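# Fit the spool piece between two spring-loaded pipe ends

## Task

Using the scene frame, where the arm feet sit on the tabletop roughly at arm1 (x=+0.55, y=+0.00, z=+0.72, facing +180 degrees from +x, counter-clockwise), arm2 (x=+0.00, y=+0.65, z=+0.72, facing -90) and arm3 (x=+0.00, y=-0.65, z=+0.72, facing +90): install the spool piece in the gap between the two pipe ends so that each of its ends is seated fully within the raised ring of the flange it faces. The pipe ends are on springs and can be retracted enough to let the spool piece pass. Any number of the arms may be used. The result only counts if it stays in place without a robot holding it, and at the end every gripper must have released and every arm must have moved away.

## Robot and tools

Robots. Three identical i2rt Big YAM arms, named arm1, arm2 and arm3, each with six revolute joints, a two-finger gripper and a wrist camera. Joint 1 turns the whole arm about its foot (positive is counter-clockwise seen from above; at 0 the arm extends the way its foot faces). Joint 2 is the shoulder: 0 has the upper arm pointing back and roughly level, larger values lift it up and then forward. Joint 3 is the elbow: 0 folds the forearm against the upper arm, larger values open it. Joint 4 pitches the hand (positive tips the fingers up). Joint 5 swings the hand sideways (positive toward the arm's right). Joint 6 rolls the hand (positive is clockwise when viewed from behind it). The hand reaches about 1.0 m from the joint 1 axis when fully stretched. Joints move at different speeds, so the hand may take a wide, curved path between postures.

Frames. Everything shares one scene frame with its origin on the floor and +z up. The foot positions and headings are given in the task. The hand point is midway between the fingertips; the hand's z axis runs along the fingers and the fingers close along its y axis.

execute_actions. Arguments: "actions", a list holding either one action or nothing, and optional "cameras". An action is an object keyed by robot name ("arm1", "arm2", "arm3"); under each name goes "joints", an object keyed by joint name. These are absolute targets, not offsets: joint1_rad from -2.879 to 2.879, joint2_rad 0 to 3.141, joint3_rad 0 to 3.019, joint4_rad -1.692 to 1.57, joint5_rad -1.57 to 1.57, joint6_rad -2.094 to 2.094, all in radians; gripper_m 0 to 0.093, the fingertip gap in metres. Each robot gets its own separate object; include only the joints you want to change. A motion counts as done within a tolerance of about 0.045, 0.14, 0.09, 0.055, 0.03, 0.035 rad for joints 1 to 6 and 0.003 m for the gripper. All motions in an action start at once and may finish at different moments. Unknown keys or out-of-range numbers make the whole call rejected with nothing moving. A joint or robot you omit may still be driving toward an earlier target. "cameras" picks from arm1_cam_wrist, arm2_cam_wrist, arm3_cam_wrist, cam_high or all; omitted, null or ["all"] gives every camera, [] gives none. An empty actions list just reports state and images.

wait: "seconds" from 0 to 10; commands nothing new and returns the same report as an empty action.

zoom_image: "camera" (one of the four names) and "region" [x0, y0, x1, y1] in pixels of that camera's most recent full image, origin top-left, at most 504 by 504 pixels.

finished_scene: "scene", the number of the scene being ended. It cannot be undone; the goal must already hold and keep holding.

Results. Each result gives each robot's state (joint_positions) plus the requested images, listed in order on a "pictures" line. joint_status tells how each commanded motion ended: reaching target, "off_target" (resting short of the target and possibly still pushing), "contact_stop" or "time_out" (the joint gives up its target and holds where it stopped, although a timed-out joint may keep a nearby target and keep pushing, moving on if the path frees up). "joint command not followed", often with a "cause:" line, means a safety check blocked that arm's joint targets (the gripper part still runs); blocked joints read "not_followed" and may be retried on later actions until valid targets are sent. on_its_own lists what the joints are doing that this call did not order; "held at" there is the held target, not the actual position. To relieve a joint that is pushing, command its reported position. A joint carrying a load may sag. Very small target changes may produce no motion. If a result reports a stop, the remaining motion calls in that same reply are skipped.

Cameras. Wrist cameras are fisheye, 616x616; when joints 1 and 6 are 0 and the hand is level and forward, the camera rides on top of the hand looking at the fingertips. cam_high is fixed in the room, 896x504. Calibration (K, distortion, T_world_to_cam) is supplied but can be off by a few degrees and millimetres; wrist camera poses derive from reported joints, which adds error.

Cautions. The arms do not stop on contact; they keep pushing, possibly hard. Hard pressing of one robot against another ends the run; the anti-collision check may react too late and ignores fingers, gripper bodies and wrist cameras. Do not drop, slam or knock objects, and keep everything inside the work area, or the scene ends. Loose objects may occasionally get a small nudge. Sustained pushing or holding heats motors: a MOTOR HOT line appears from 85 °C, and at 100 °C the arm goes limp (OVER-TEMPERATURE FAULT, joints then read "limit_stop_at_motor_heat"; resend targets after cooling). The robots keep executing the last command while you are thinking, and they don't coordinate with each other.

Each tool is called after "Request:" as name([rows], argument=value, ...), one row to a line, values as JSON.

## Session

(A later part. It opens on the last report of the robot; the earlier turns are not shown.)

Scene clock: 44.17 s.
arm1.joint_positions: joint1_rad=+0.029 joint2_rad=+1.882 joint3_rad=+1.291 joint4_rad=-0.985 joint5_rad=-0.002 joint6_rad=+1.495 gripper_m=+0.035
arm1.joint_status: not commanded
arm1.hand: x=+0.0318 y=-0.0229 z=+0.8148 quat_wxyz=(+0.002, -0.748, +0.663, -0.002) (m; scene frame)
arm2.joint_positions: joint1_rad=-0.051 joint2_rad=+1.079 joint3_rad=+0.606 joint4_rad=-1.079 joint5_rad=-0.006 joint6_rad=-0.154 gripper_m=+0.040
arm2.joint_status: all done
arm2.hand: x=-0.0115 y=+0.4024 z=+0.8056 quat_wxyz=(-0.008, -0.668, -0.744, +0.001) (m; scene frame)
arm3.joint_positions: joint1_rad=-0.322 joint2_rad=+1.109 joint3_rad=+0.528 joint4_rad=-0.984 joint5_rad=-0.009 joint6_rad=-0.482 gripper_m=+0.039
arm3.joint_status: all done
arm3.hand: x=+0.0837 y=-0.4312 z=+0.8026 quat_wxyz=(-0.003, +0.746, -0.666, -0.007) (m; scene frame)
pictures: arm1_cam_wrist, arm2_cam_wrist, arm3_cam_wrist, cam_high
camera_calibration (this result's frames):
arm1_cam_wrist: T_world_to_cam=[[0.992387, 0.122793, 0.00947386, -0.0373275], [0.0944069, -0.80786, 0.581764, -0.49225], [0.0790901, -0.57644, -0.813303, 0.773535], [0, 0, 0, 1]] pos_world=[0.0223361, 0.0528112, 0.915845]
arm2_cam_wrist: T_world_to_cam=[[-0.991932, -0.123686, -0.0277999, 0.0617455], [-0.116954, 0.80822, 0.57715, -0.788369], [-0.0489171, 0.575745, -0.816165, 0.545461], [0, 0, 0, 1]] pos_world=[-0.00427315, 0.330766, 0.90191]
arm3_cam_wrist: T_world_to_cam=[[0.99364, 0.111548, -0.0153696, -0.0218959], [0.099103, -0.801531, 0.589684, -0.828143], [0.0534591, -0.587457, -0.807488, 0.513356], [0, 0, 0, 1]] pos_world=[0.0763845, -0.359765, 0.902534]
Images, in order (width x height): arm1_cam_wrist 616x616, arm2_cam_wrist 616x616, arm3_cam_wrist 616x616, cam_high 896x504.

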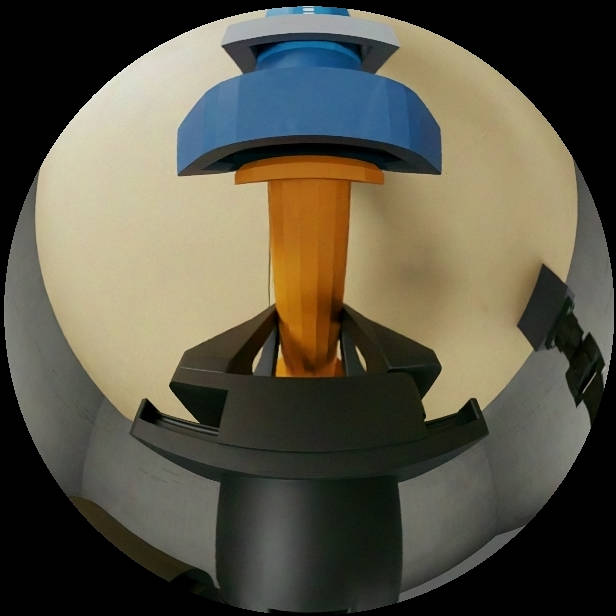

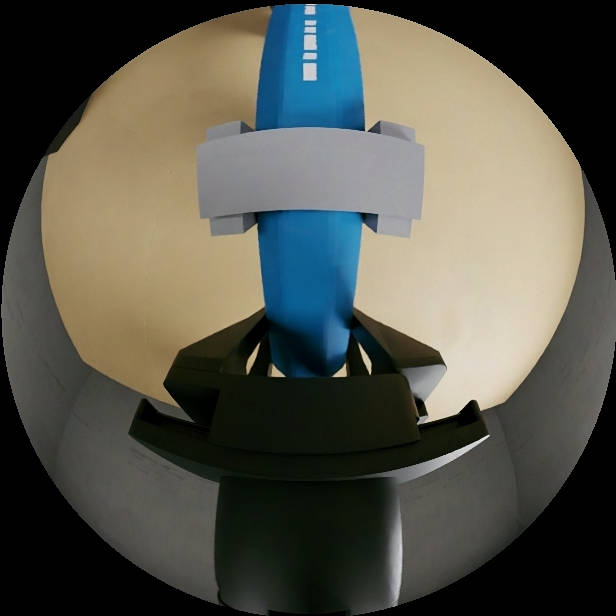

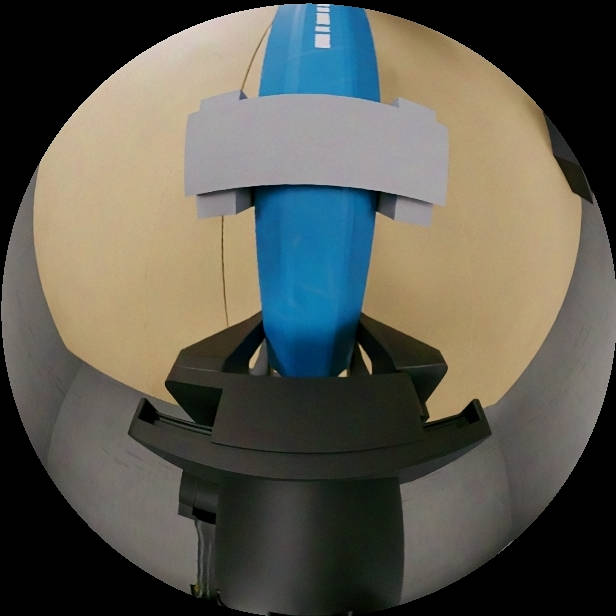

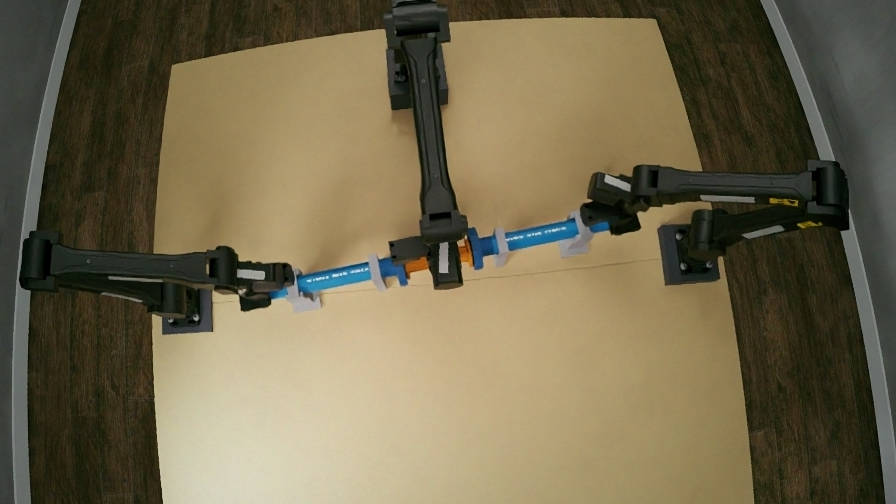

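Request:
execute_actions(actions=[])

Scene clock: 45.57 s.
arm1.joint_positions: joint1_rad=+0.029 joint2_rad=+1.882 joint3_rad=+1.291 joint4_rad=-0.985 joint5_rad=-0.002 joint6_rad=+1.495 gripper_m=+0.035
arm1.joint_status: not commanded
arm1.hand: x=+0.0318 y=-0.0229 z=+0.8148 quat_wxyz=(+0.002, -0.748, +0.663, -0.002) (m; scene frame)
arm2.joint_positions: joint1_rad=-0.051 joint2_rad=+1.079 joint3_rad=+0.606 joint4_rad=-1.079 joint5_rad=-0.006 joint6_rad=-0.154 gripper_m=+0.040
arm2.joint_status: all done
arm2.hand: x=-0.0115 y=+0.4024 z=+0.8056 quat_wxyz=(-0.008, -0.668, -0.744, +0.001) (m; scene frame)
arm3.joint_positions: joint1_rad=-0.322 joint2_rad=+1.109 joint3_rad=+0.528 joint4_rad=-0.984 joint5_rad=-0.009 joint6_rad=-0.482 gripper_m=+0.039
arm3.joint_status: all done
arm3.hand: x=+0.0837 y=-0.4312 z=+0.8026 quat_wxyz=(-0.003, +0.746, -0.666, -0.007) (m; scene frame)
pictures: arm1_cam_wrist, arm2_cam_wrist, arm3_cam_wrist, cam_high
camera_calibration (this result's frames):
arm1_cam_wrist: T_world_to_cam=[[0.992387, 0.122793, 0.00947386, -0.0373275], [0.0944069, -0.80786, 0.581764, -0.49225], [0.0790901, -0.57644, -0.813303, 0.773535], [0, 0, 0, 1]] pos_world=[0.0223361, 0.0528112, 0.915845]
arm2_cam_wrist: T_world_to_cam=[[-0.991932, -0.123686, -0.0277999, 0.0617455], [-0.116954, 0.80822, 0.57715, -0.788369], [-0.0489171, 0.575745, -0.816165, 0.545461], [0, 0, 0, 1]] pos_world=[-0.00427315, 0.330766, 0.90191]
arm3_cam_wrist: T_world_to_cam=[[0.99364, 0.111548, -0.0153696, -0.0218959], [0.099103, -0.801531, 0.589684, -0.828143], [0.0534591, -0.587457, -0.807488, 0.513356], [0, 0, 0, 1]] pos_world=[0.0763845, -0.359765, 0.902534]
Images, in order (width x height): arm1_cam_wrist 616x616, arm2_cam_wrist 616x616, arm3_cam_wrist 616x616, cam_high 896x504.

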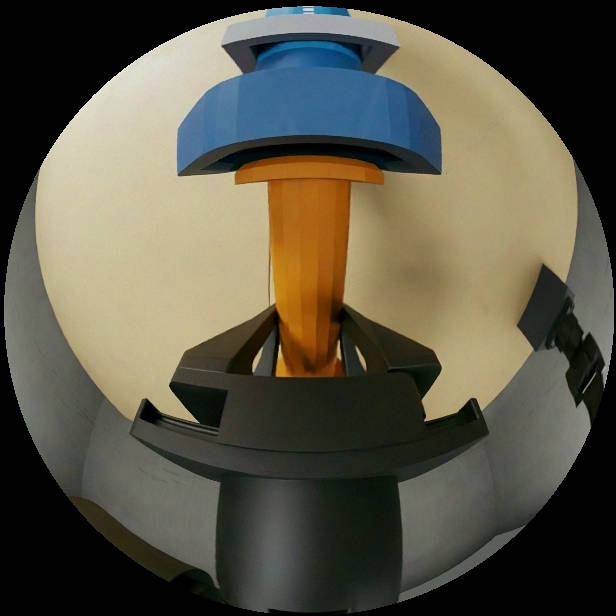

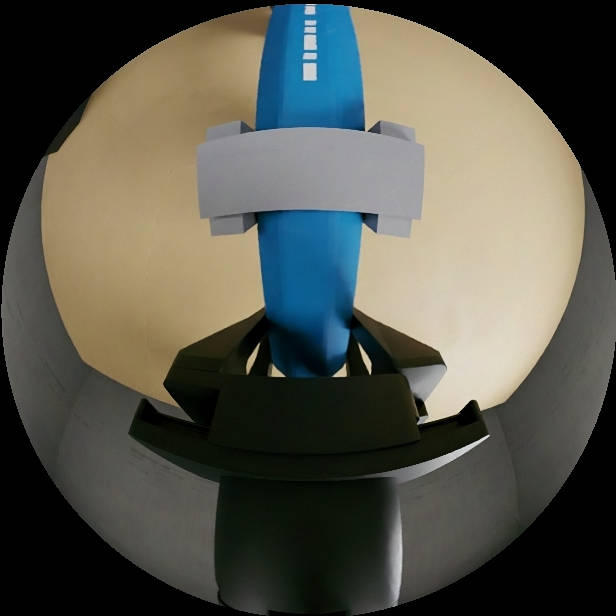

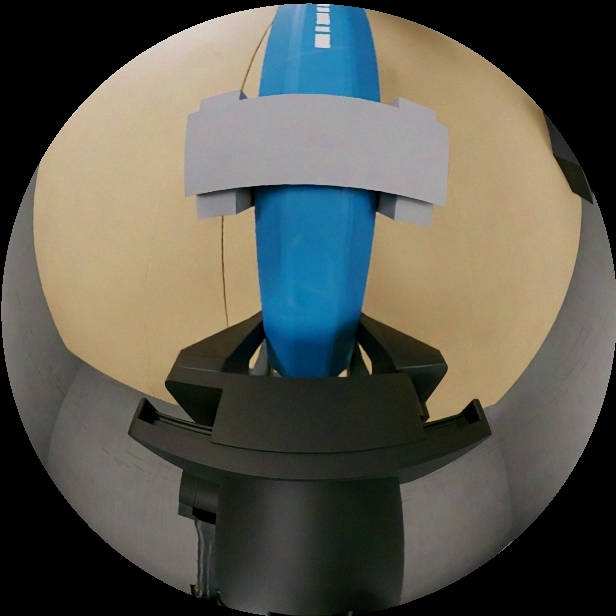

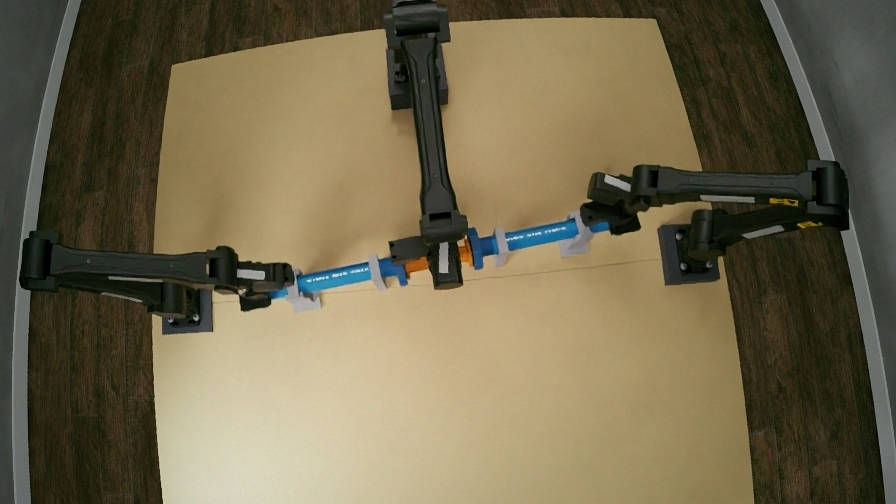

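Request:
zoom_image(camera="cam_high", region=[370, 210, 520, 300])

Region (370, 210, 520, 300) of cam_high's 896x504 image, scaled by 3.360, with more detail than that image has; it fills the top 302 rows of this view, and the rest is white.

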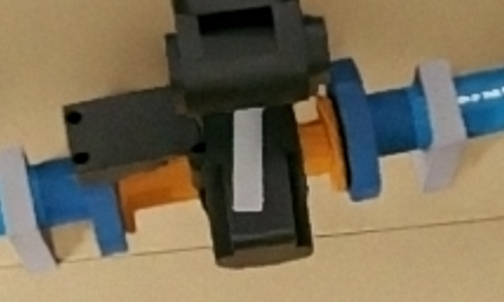

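Request:
execute_actions([
  {"arm3":{"joints":{"joint1_rad":-0.34,"joint2_rad":1.08,"joint3_rad":0.50,"joint4_rad":-0.99,"joint6_rad":-0.495}},"arm1":{"joints":{"joint2_rad":1.870,"joint3_rad":1.275,"joint4_rad":-0.98,"joint6_rad":1.445}}},
], cameras=["arm1_cam_wrist","cam_high"])

Request:
zoom_image(camera="cam_high", region=[370, 210, 520, 300])

Scene clock: 49.93 s.
arm1.joint_positions: joint1_rad=+0.029 joint2_rad=+1.879 joint3_rad=+1.285 joint4_rad=-0.980 joint5_rad=-0.004 joint6_rad=+1.480 gripper_m=+0.035
arm1.joint_status: joint6_rad time_out (moved -0.015 of -0.050); the others done
arm1.on_its_own: joint6_rad reads +1.480 and still pushes toward +1.445 since a time_out
arm1.hand: x=+0.0335 y=-0.0233 z=+0.8140 quat_wxyz=(+0.001, -0.753, +0.658, -0.003) (m; scene frame)
arm2.joint_positions: joint1_rad=-0.051 joint2_rad=+1.082 joint3_rad=+0.608 joint4_rad=-1.079 joint5_rad=-0.005 joint6_rad=-0.154 gripper_m=+0.040
arm2.joint_status: not commanded
arm2.hand: x=-0.0117 y=+0.4015 z=+0.8057 quat_wxyz=(-0.007, -0.668, -0.744, +0.001) (m; scene frame)
arm3.joint_positions: joint1_rad=-0.322 joint2_rad=+1.089 joint3_rad=+0.518 joint4_rad=-0.974 joint5_rad=-0.010 joint6_rad=-0.482 gripper_m=+0.039
arm3.joint_status: all done
arm3.hand: x=+0.0835 y=-0.4313 z=+0.8038 quat_wxyz=(-0.012, +0.746, -0.666, -0.011) (m; scene frame)
pictures: arm1_cam_wrist, cam_high
camera_calibration (this result's frames):
arm1_cam_wrist: T_world_to_cam=[[0.990511, 0.137176, 0.00845861, -0.0376707], [0.106468, -0.804782, 0.583944, -0.49433], [0.0869105, -0.577502, -0.81175, 0.770946], [0, 0, 0, 1]] pos_world=[0.0229402, 0.0525623, 0.914795]
Images, in order (width x height): arm1_cam_wrist 616x616, cam_high 896x504.

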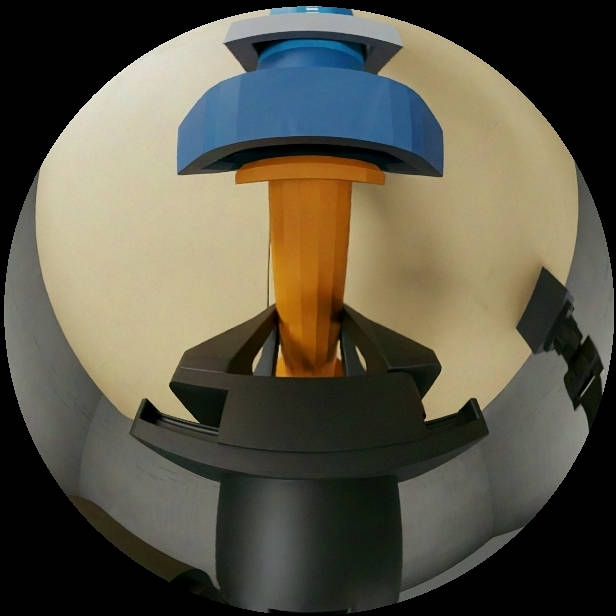

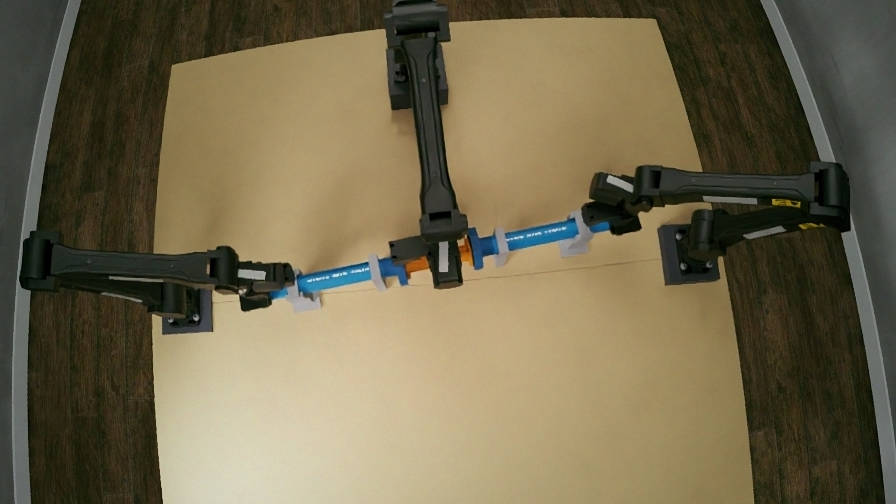

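Region (370, 210, 520, 300) of cam_high's 896x504 image, scaled by 3.360, with more detail than that image has; it fills the top 302 rows of this view, and the rest is white.

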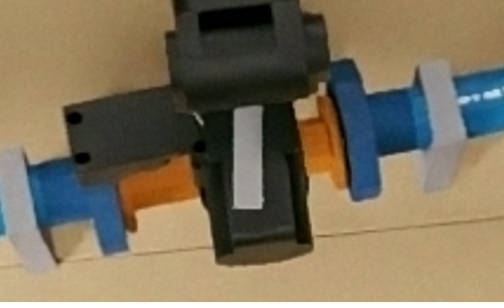

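Request:
execute_actions([
  {"arm3":{"joints":{"joint1_rad":-0.365,"joint2_rad":1.065,"joint3_rad":0.465,"joint4_rad":-0.985,"joint6_rad":-0.51}},"arm1":{"joints":{"joint2_rad":1.868,"joint3_rad":1.268,"joint6_rad":1.455}}},
], cameras=["arm1_cam_wrist","cam_high"])

Request:
zoom_image(camera="cam_high", region=[370, 210, 520, 300])

Scene clock: 50.97 s.
arm1.joint_positions: joint1_rad=+0.029 joint2_rad=+1.876 joint3_rad=+1.281 joint4_rad=-0.977 joint5_rad=-0.010 joint6_rad=+1.480 gripper_m=+0.035
arm1.joint_status: all done
arm1.hand: x=+0.0344 y=-0.0242 z=+0.8141 quat_wxyz=(-0.001, -0.753, +0.658, -0.004) (m; scene frame)
arm2.joint_positions: joint1_rad=-0.051 joint2_rad=+1.086 joint3_rad=+0.611 joint4_rad=-1.078 joint5_rad=-0.005 joint6_rad=-0.156 gripper_m=+0.040
arm2.joint_status: not commanded
arm2.hand: x=-0.0117 y=+0.4003 z=+0.8057 quat_wxyz=(-0.007, -0.668, -0.745, +0.001) (m; scene frame)
arm3.joint_positions: joint1_rad=-0.334 joint2_rad=+1.071 joint3_rad=+0.500 joint4_rad=-0.951 joint5_rad=-0.017 joint6_rad=-0.496 gripper_m=+0.039
arm3.joint_status: all done
arm3.hand: x=+0.0846 y=-0.4330 z=+0.8018 quat_wxyz=(-0.022, +0.746, -0.665, -0.018) (m; scene frame)
pictures: arm1_cam_wrist, cam_high
camera_calibration (this result's frames):
arm1_cam_wrist: T_world_to_cam=[[0.990416, 0.137949, 0.00681657, -0.0370963], [0.107594, -0.801544, 0.588175, -0.498611], [0.0866022, -0.581805, -0.808705, 0.767886], [0, 0, 0, 1]] pos_world=[0.0238879, 0.0522184, 0.914516]
Images, in order (width x height): arm1_cam_wrist 616x616, cam_high 896x504.

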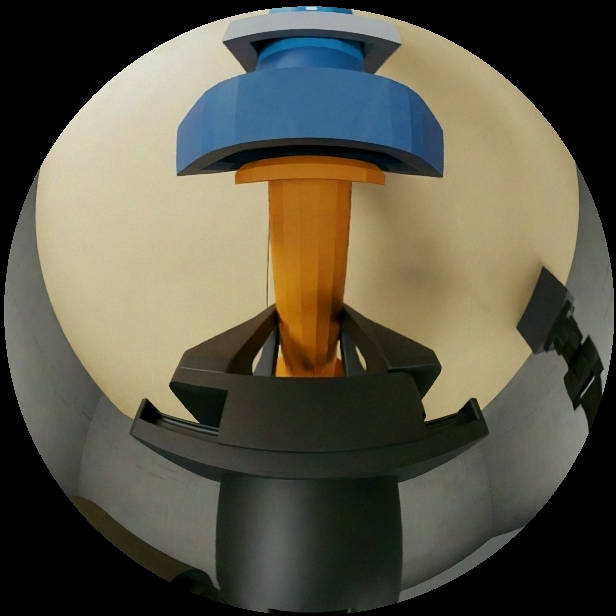

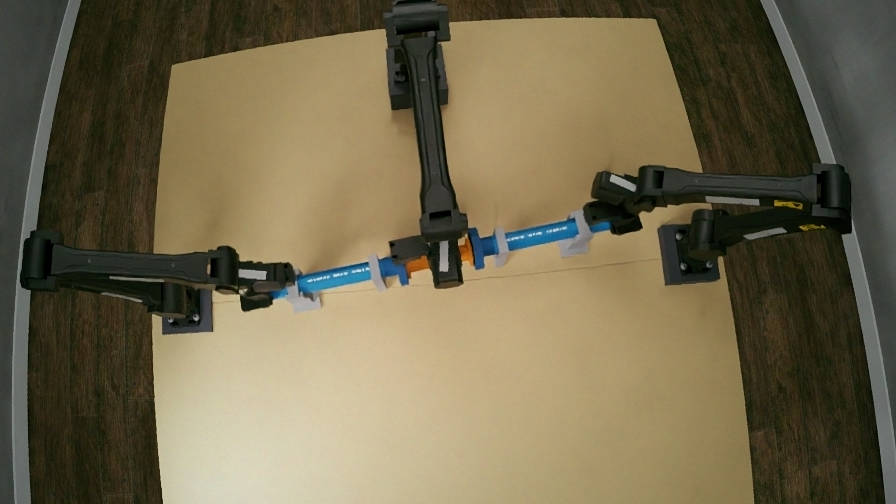

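Region (370, 210, 520, 300) of cam_high's 896x504 image, scaled by 3.360, with more detail than that image has; it fills the top 302 rows of this view, and the rest is white.

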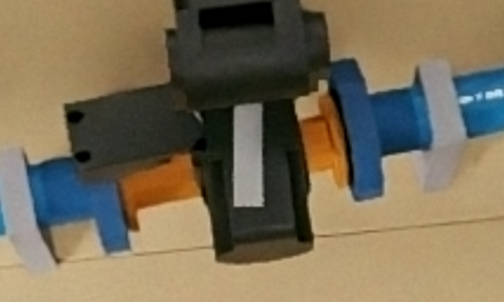

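Request:
execute_actions([
  {"arm3":{"joints":{"joint1_rad":-0.305,"joint2_rad":1.15,"joint3_rad":0.565,"joint4_rad":-0.99,"joint6_rad":-0.47}},"arm2":{"joints":{"joint1_rad":-0.04,"joint2_rad":1.135,"joint3_rad":0.65,"joint4_rad":-1.085,"joint6_rad":-0.15}},"arm1":{"joints":{"joint6_rad":1.475}}},
], cameras=["arm1_cam_wrist","cam_high"])

Request:
zoom_image(camera="cam_high", region=[370, 210, 520, 300])

Scene clock: 52.47 s.
arm1.joint_positions: joint1_rad=+0.030 joint2_rad=+1.876 joint3_rad=+1.281 joint4_rad=-0.976 joint5_rad=-0.010 joint6_rad=+1.480 gripper_m=+0.035
arm1.joint_status: all done
arm1.hand: x=+0.0341 y=-0.0245 z=+0.8141 quat_wxyz=(-0.002, -0.753, +0.658, -0.004) (m; scene frame)
arm2.joint_positions: joint1_rad=-0.051 joint2_rad=+1.095 joint3_rad=+0.617 joint4_rad=-1.084 joint5_rad=-0.004 joint6_rad=-0.156 gripper_m=+0.040
arm2.joint_status: all done
arm2.hand: x=-0.0119 y=+0.3999 z=+0.8056 quat_wxyz=(-0.004, -0.668, -0.745, -0.003) (m; scene frame)
arm3.joint_positions: joint1_rad=-0.322 joint2_rad=+1.119 joint3_rad=+0.536 joint4_rad=-1.001 joint5_rad=+0.002 joint6_rad=-0.482 gripper_m=+0.039
arm3.joint_status: all done
arm3.hand: x=+0.0848 y=-0.4332 z=+0.8029 quat_wxyz=(+0.004, +0.746, -0.666, +0.001) (m; scene frame)
pictures: arm1_cam_wrist, cam_high
camera_calibration (this result's frames):
arm1_cam_wrist: T_world_to_cam=[[0.990475, 0.137575, 0.00564857, -0.0358524], [0.107948, -0.801332, 0.588399, -0.498991], [0.0854752, -0.582185, -0.808551, 0.767652], [0, 0, 0, 1]] pos_world=[0.0237605, 0.0519906, 0.914494]
Images, in order (width x height): arm1_cam_wrist 616x616, cam_high 896x504.

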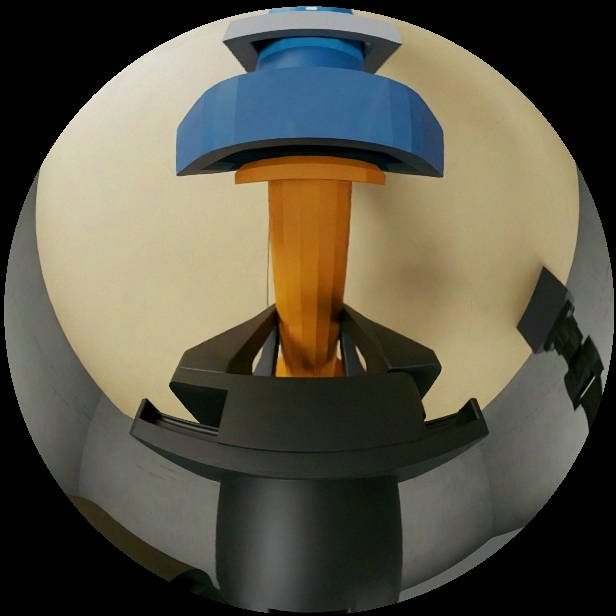

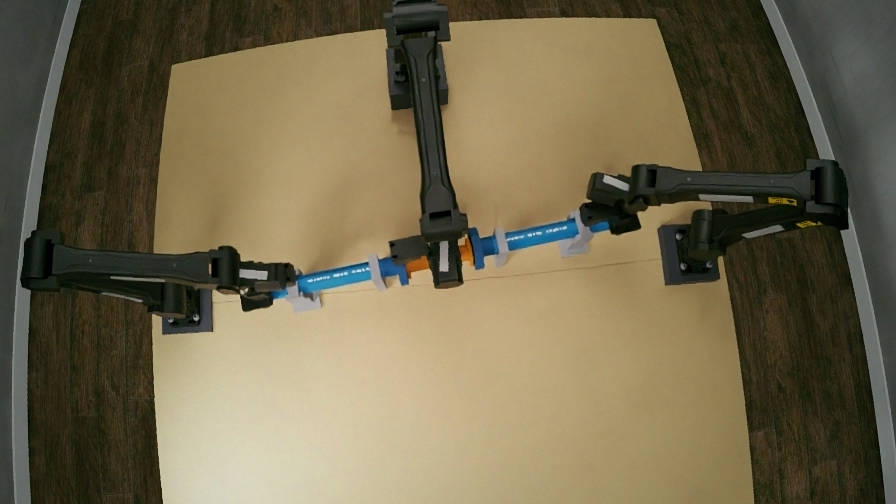

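Region (370, 210, 520, 300) of cam_high's 896x504 image, scaled by 3.360, with more detail than that image has; it fills the top 302 rows of this view, and the rest is white.

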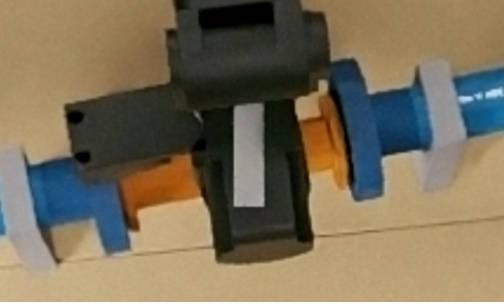

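Request:
zoom_image(camera="arm1_cam_wrist", region=[170, 60, 450, 220])

Request:
zoom_image(camera="cam_high", region=[450, 215, 510, 285])

Region (170, 60, 450, 220) of arm1_cam_wrist's 616x616 image, scaled by 1.800, with more detail than that image has; it fills the top 288 rows of this view, and the rest is white.

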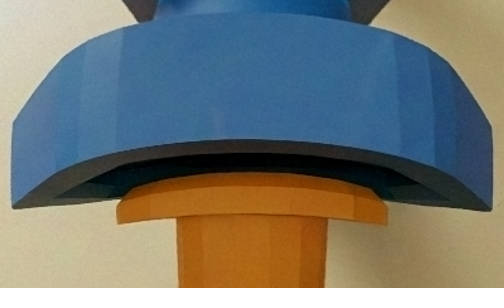

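Region (450, 215, 510, 285) of cam_high's 896x504 image, scaled by 7.200, with more detail than that image has; it fills the left 432 columns of this view, and the rest is white.

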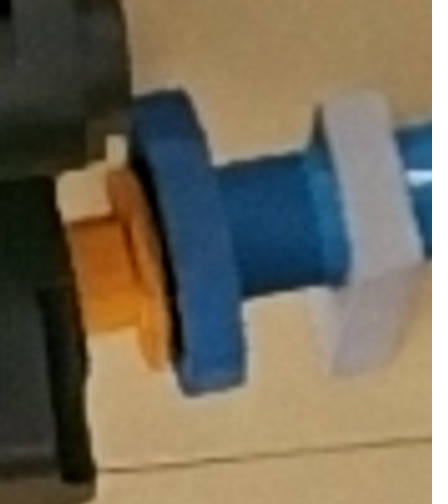

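Request:
zoom_image(camera="cam_high", region=[270, 240, 430, 320])

Request:
zoom_image(camera="cam_high", region=[460, 200, 620, 280])

Region (270, 240, 430, 320) of cam_high's 896x504 image, scaled by 3.150, with more detail than that image has.

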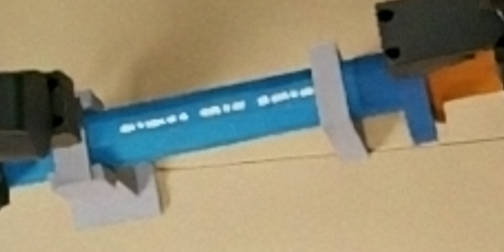

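Region (460, 200, 620, 280) of cam_high's 896x504 image, scaled by 3.150, with more detail than that image has.

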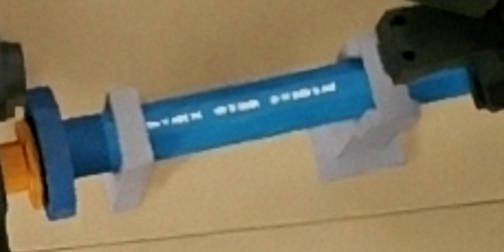

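Request:
zoom_image(camera="arm1_cam_wrist", region=[220, 10, 410, 110])

Request:
zoom_image(camera="arm1_cam_wrist", region=[220, 130, 410, 300])

Region (220, 10, 410, 110) of arm1_cam_wrist's 616x616 image, scaled by 2.653, with more detail than that image has; it fills the top 265 rows of this view, and the rest is white.

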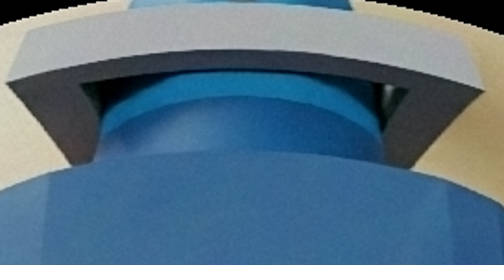

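Region (220, 130, 410, 300) of arm1_cam_wrist's 616x616 image, scaled by 2.653, with more detail than that image has; it fills the top 451 rows of this view, and the rest is white.

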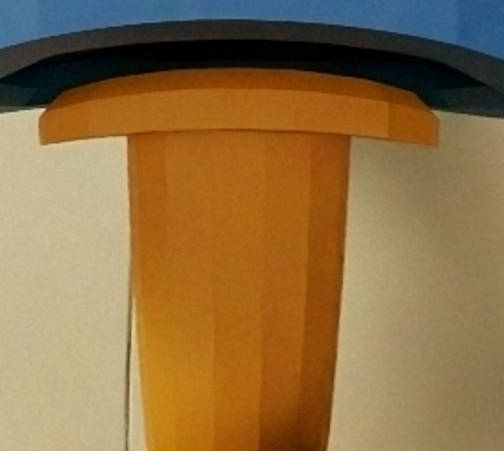

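Request:
execute_actions([
  {"arm3":{"joints":{"joint1_rad":-0.37,"joint2_rad":1.055,"joint3_rad":0.455,"joint4_rad":-0.985,"joint6_rad":-0.52}},"arm2":{"joints":{"joint1_rad":-0.062,"joint2_rad":1.04,"joint3_rad":0.565,"joint4_rad":-1.09,"joint6_rad":-0.165}}},
], cameras=[])

Request:
execute_actions([
  {"arm1":{"joints":{"joint2_rad":1.853,"joint3_rad":1.30,"joint4_rad":-1.007,"joint6_rad":1.47}}},
], cameras=["arm1_cam_wrist","cam_high"])

Request:
zoom_image(camera="cam_high", region=[370, 210, 520, 300])

Scene clock: 59.40 s.
arm1.joint_positions: joint1_rad=+0.030 joint2_rad=+1.876 joint3_rad=+1.268 joint4_rad=-0.976 joint5_rad=-0.009 joint6_rad=+1.480 gripper_m=+0.035
arm1.joint_status: not commanded
arm1.hand: x=+0.0398 y=-0.0240 z=+0.8102 quat_wxyz=(+0.003, -0.753, +0.658, -0.008) (m; scene frame)
arm2.joint_positions: joint1_rad=-0.051 joint2_rad=+1.062 joint3_rad=+0.598 joint4_rad=-1.061 joint5_rad=-0.004 joint6_rad=-0.157 gripper_m=+0.040
arm2.joint_status: all done
arm2.hand: x=-0.0119 y=+0.4002 z=+0.8068 quat_wxyz=(-0.016, -0.667, -0.745, +0.012) (m; scene frame)
arm3.joint_positions: joint1_rad=-0.338 joint2_rad=+1.058 joint3_rad=+0.493 joint4_rad=-0.943 joint5_rad=-0.020 joint6_rad=-0.500 gripper_m=+0.039
arm3.joint_status: all done
arm3.hand: x=+0.0849 y=-0.4332 z=+0.8022 quat_wxyz=(-0.028, +0.746, -0.665, -0.022) (m; scene frame)
pictures: none
No camera images: the call's "cameras" was empty. Leave "cameras" out to get every camera's image.

Scene clock: 59.90 s.
arm1.joint_positions: joint1_rad=+0.030 joint2_rad=+1.876 joint3_rad=+1.268 joint4_rad=-0.990 joint5_rad=-0.008 joint6_rad=+1.479 gripper_m=+0.035
arm1.joint_status: all done
arm1.hand: x=+0.0433 y=-0.0238 z=+0.8105 quat_wxyz=(+0.008, -0.754, +0.657, -0.013) (m; scene frame)
arm2.joint_positions: joint1_rad=-0.051 joint2_rad=+1.062 joint3_rad=+0.598 joint4_rad=-1.061 joint5_rad=-0.004 joint6_rad=-0.157 gripper_m=+0.040
arm2.joint_status: not commanded
arm2.hand: x=-0.0119 y=+0.4002 z=+0.8068 quat_wxyz=(-0.016, -0.667, -0.745, +0.012) (m; scene frame)
arm3.joint_positions: joint1_rad=-0.338 joint2_rad=+1.058 joint3_rad=+0.493 joint4_rad=-0.943 joint5_rad=-0.020 joint6_rad=-0.500 gripper_m=+0.039
arm3.joint_status: not commanded
arm3.hand: x=+0.0849 y=-0.4332 z=+0.8022 quat_wxyz=(-0.028, +0.746, -0.665, -0.022) (m; scene frame)
pictures: arm1_cam_wrist, cam_high
camera_calibration (this result's frames):
arm1_cam_wrist: T_world_to_cam=[[0.989773, 0.139019, 0.0319782, -0.0663388], [0.0937256, -0.802759, 0.588892, -0.497101], [0.107538, -0.579872, -0.807579, 0.762612], [0, 0, 0, 1]] pos_world=[0.0302417, 0.0523872, 0.91073]
Images, in order (width x height): arm1_cam_wrist 616x616, cam_high 896x504.

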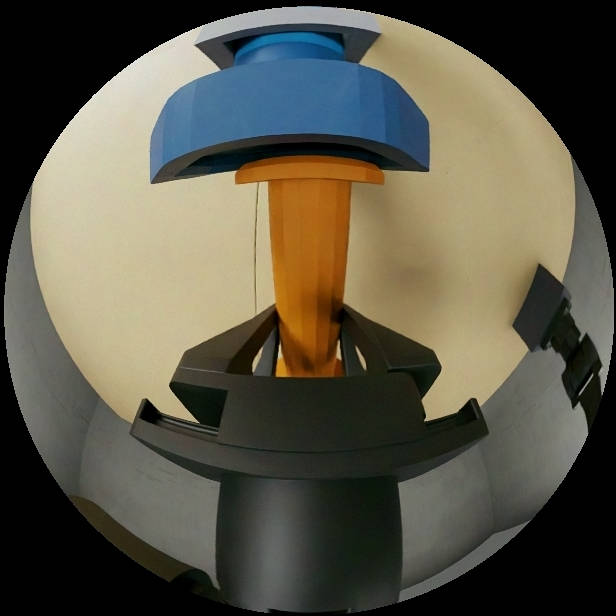

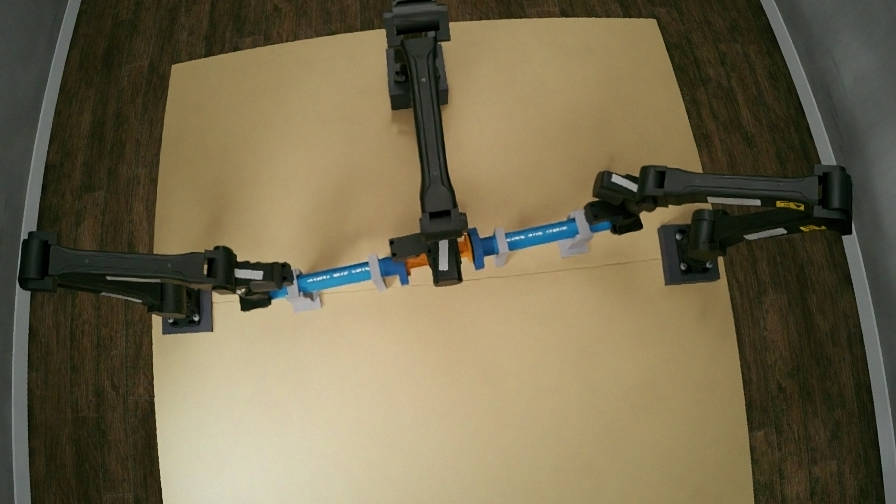

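Region (370, 210, 520, 300) of cam_high's 896x504 image, scaled by 3.360, with more detail than that image has; it fills the top 302 rows of this view, and the rest is white.

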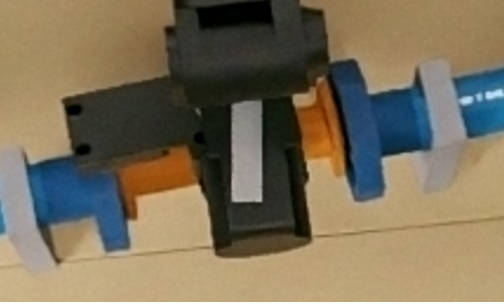

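Request:
wait(seconds=1)

Scene clock: 61.07 s.
arm1.joint_positions: joint1_rad=+0.030 joint2_rad=+1.876 joint3_rad=+1.268 joint4_rad=-0.990 joint5_rad=-0.008 joint6_rad=+1.479 gripper_m=+0.035
arm1.joint_status: all done
arm1.hand: x=+0.0433 y=-0.0238 z=+0.8105 quat_wxyz=(+0.008, -0.754, +0.657, -0.013) (m; scene frame)
arm2.joint_positions: joint1_rad=-0.051 joint2_rad=+1.062 joint3_rad=+0.598 joint4_rad=-1.061 joint5_rad=-0.004 joint6_rad=-0.157 gripper_m=+0.040
arm2.joint_status: not commanded
arm2.hand: x=-0.0119 y=+0.4002 z=+0.8068 quat_wxyz=(-0.016, -0.667, -0.745, +0.012) (m; scene frame)
arm3.joint_positions: joint1_rad=-0.338 joint2_rad=+1.058 joint3_rad=+0.493 joint4_rad=-0.943 joint5_rad=-0.020 joint6_rad=-0.500 gripper_m=+0.039
arm3.joint_status: not commanded
arm3.hand: x=+0.0849 y=-0.4332 z=+0.8022 quat_wxyz=(-0.028, +0.746, -0.665, -0.022) (m; scene frame)
wait: 1.00 s; at rest by 0.10 s
pictures: arm1_cam_wrist, arm2_cam_wrist, arm3_cam_wrist, cam_high
camera_calibration (this result's frames):
arm1_cam_wrist: T_world_to_cam=[[0.989773, 0.139019, 0.0319782, -0.0663388], [0.0937256, -0.802759, 0.588892, -0.497101], [0.107538, -0.579872, -0.807579, 0.762612], [0, 0, 0, 1]] pos_world=[0.0302417, 0.0523872, 0.91073]
arm2_cam_wrist: T_world_to_cam=[[-0.991559, -0.127939, -0.0210334, 0.0573283], [-0.118027, 0.823512, 0.554885, -0.775555], [-0.0536701, 0.552684, -0.831661, 0.569351], [0, 0, 0, 1]] pos_world=[-0.00413458, 0.331343, 0.905057]
arm3_cam_wrist: T_world_to_cam=[[0.993471, 0.114049, 0.0028107, -0.0364089], [0.094116, -0.833263, 0.544807, -0.806968], [0.0644767, -0.540986, -0.838557, 0.555986], [0, 0, 0, 1]] pos_world=[0.0762715, -0.367483, 0.90597]
Images, in order (width x height): arm1_cam_wrist 616x616, arm2_cam_wrist 616x616, arm3_cam_wrist 616x616, cam_high 896x504.

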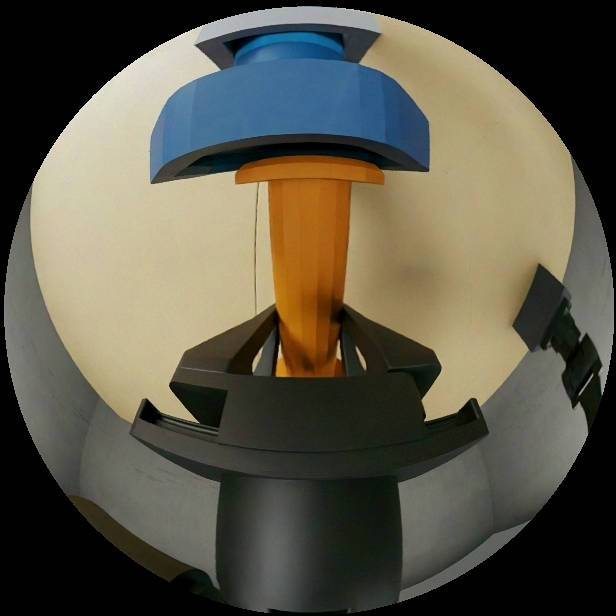

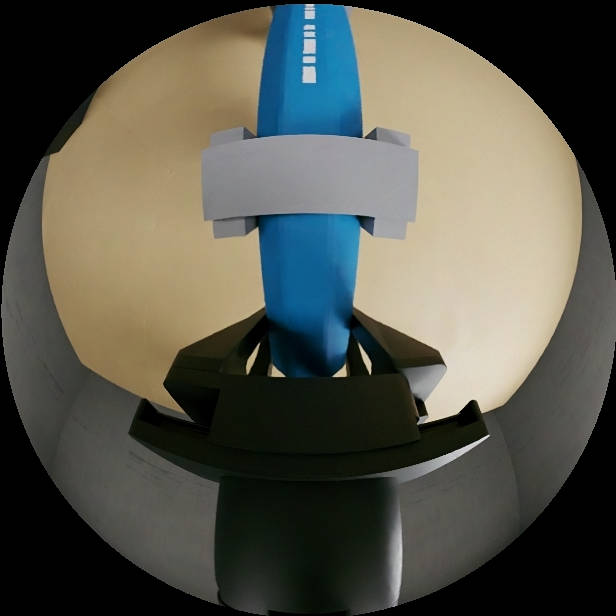

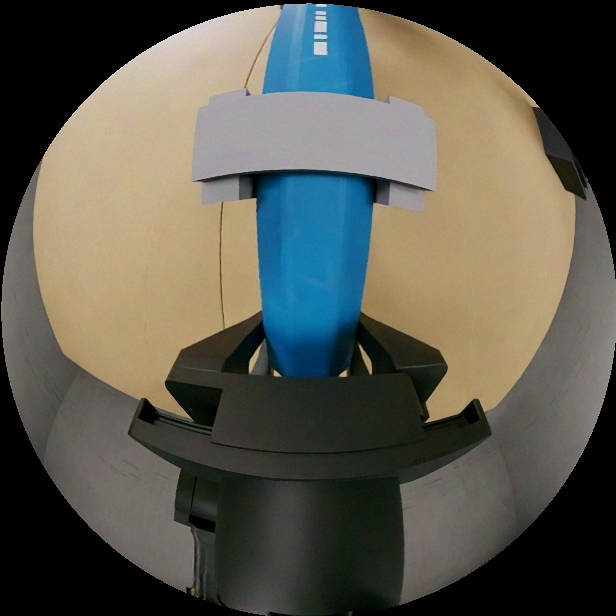

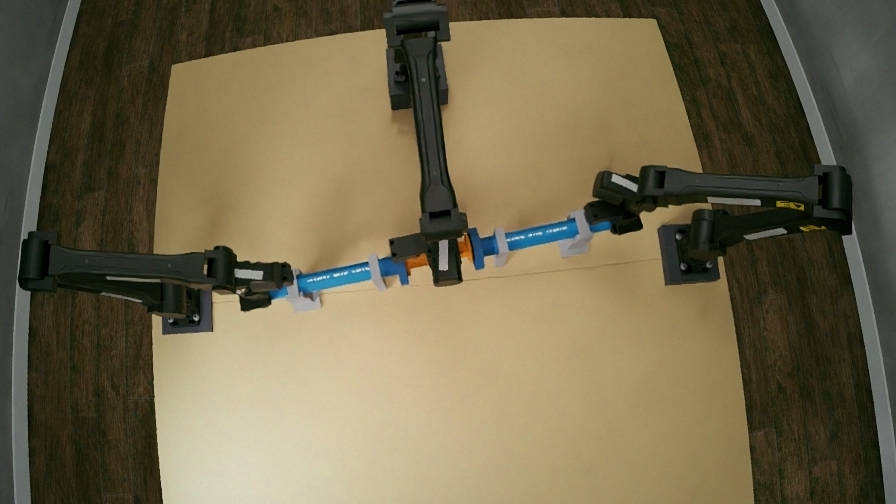

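Request:
execute_actions([
  {"arm1":{"joints":{"joint2_rad":1.81,"joint3_rad":1.345,"joint4_rad":-1.03,"joint6_rad":1.47}}},
], cameras=[])

Request:
wait(seconds=1)

Scene clock: 62.53 s.
arm1.joint_positions: joint1_rad=+0.029 joint2_rad=+1.833 joint3_rad=+1.292 joint4_rad=-1.025 joint5_rad=-0.011 joint6_rad=+1.478 gripper_m=+0.035
arm1.joint_status: all done
arm1.hand: x=+0.0363 y=-0.0244 z=+0.8393 quat_wxyz=(-0.005, -0.754, +0.657, -0.002) (m; scene frame)
arm2.joint_positions: joint1_rad=-0.051 joint2_rad=+1.062 joint3_rad=+0.598 joint4_rad=-1.058 joint5_rad=-0.004 joint6_rad=-0.157 gripper_m=+0.040
arm2.joint_status: not commanded
arm2.hand: x=-0.0119 y=+0.3995 z=+0.8069 quat_wxyz=(-0.017, -0.667, -0.745, +0.013) (m; scene frame)
arm3.joint_positions: joint1_rad=-0.338 joint2_rad=+1.058 joint3_rad=+0.493 joint4_rad=-0.943 joint5_rad=-0.020 joint6_rad=-0.500 gripper_m=+0.039
arm3.joint_status: not commanded
arm3.hand: x=+0.0850 y=-0.4334 z=+0.8021 quat_wxyz=(-0.028, +0.746, -0.665, -0.022) (m; scene frame)
pictures: none
No camera images: the call's "cameras" was empty. Leave "cameras" out to get every camera's image.

Scene clock: 63.53 s.
arm1.joint_positions: joint1_rad=+0.029 joint2_rad=+1.833 joint3_rad=+1.292 joint4_rad=-1.025 joint5_rad=-0.011 joint6_rad=+1.478 gripper_m=+0.035
arm1.joint_status: all done
arm1.hand: x=+0.0363 y=-0.0244 z=+0.8393 quat_wxyz=(-0.005, -0.754, +0.657, -0.002) (m; scene frame)
arm2.joint_positions: joint1_rad=-0.051 joint2_rad=+1.062 joint3_rad=+0.598 joint4_rad=-1.058 joint5_rad=-0.004 joint6_rad=-0.157 gripper_m=+0.040
arm2.joint_status: not commanded
arm2.hand: x=-0.0119 y=+0.3995 z=+0.8069 quat_wxyz=(-0.017, -0.667, -0.745, +0.013) (m; scene frame)
arm3.joint_positions: joint1_rad=-0.338 joint2_rad=+1.058 joint3_rad=+0.493 joint4_rad=-0.943 joint5_rad=-0.020 joint6_rad=-0.500 gripper_m=+0.039
arm3.joint_status: not commanded
arm3.hand: x=+0.0850 y=-0.4334 z=+0.8021 quat_wxyz=(-0.028, +0.746, -0.665, -0.022) (m; scene frame)
wait: 1.00 s; at rest by 0.27 s
pictures: arm1_cam_wrist, arm2_cam_wrist, arm3_cam_wrist, cam_high
camera_calibration (this result's frames):
arm1_cam_wrist: T_world_to_cam=[[0.990278, 0.139099, -0.000932772, -0.0325914], [0.112971, -0.800319, 0.588835, -0.514534], [0.0811601, -0.583216, -0.808253, 0.787762], [0, 0, 0, 1]] pos_world=[0.0264674, 0.0521773, 0.939656]
arm2_cam_wrist: T_world_to_cam=[[-0.991564, -0.127985, -0.0205022, 0.056788], [-0.117933, 0.825202, 0.552389, -0.773619], [-0.0537787, 0.550147, -0.833335, 0.57215], [0, 0, 0, 1]] pos_world=[-0.00415694, 0.330893, 0.905295]
arm3_cam_wrist: T_world_to_cam=[[0.993471, 0.11405, 0.00265205, -0.0362771], [0.0941807, -0.833069, 0.545092, -0.807208], [0.064377, -0.541284, -0.838372, 0.555504], [0, 0, 0, 1]] pos_world=[0.076302, -0.367637, 0.905818]
Images, in order (width x height): arm1_cam_wrist 616x616, arm2_cam_wrist 616x616, arm3_cam_wrist 616x616, cam_high 896x504.

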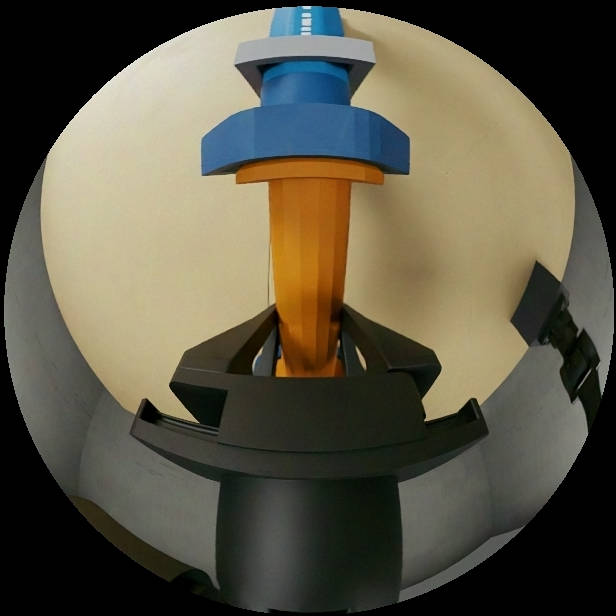

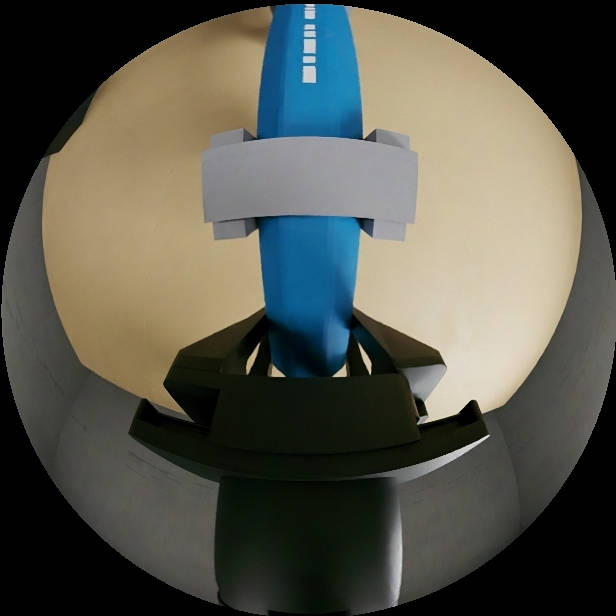

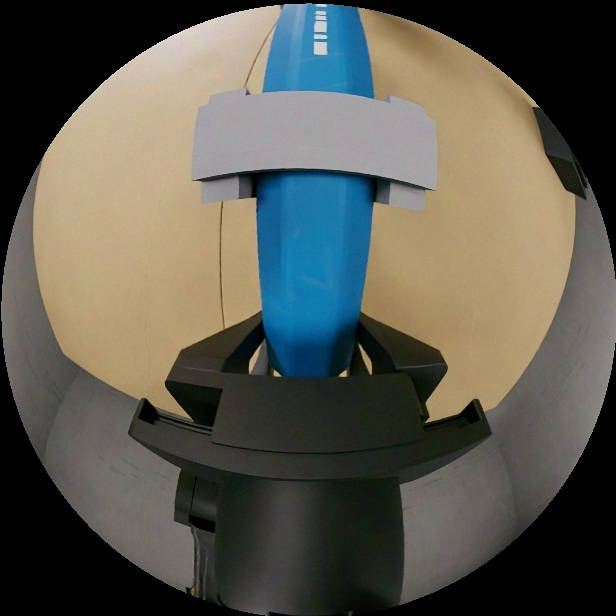

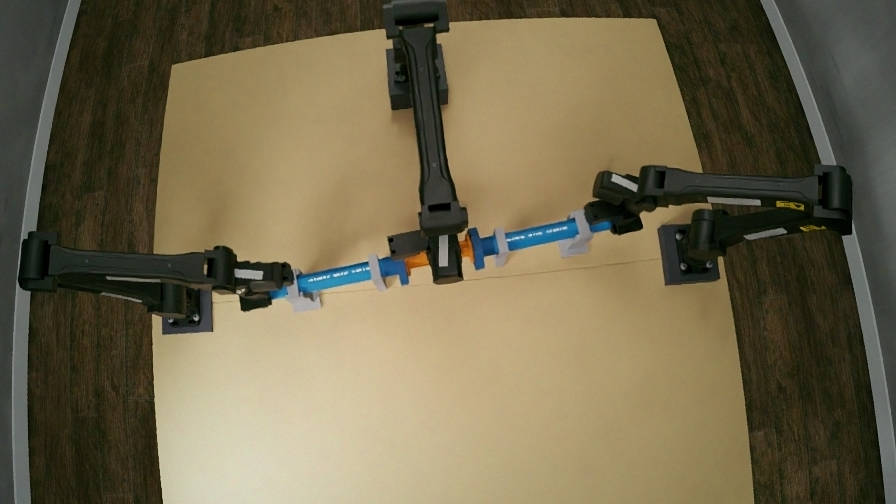

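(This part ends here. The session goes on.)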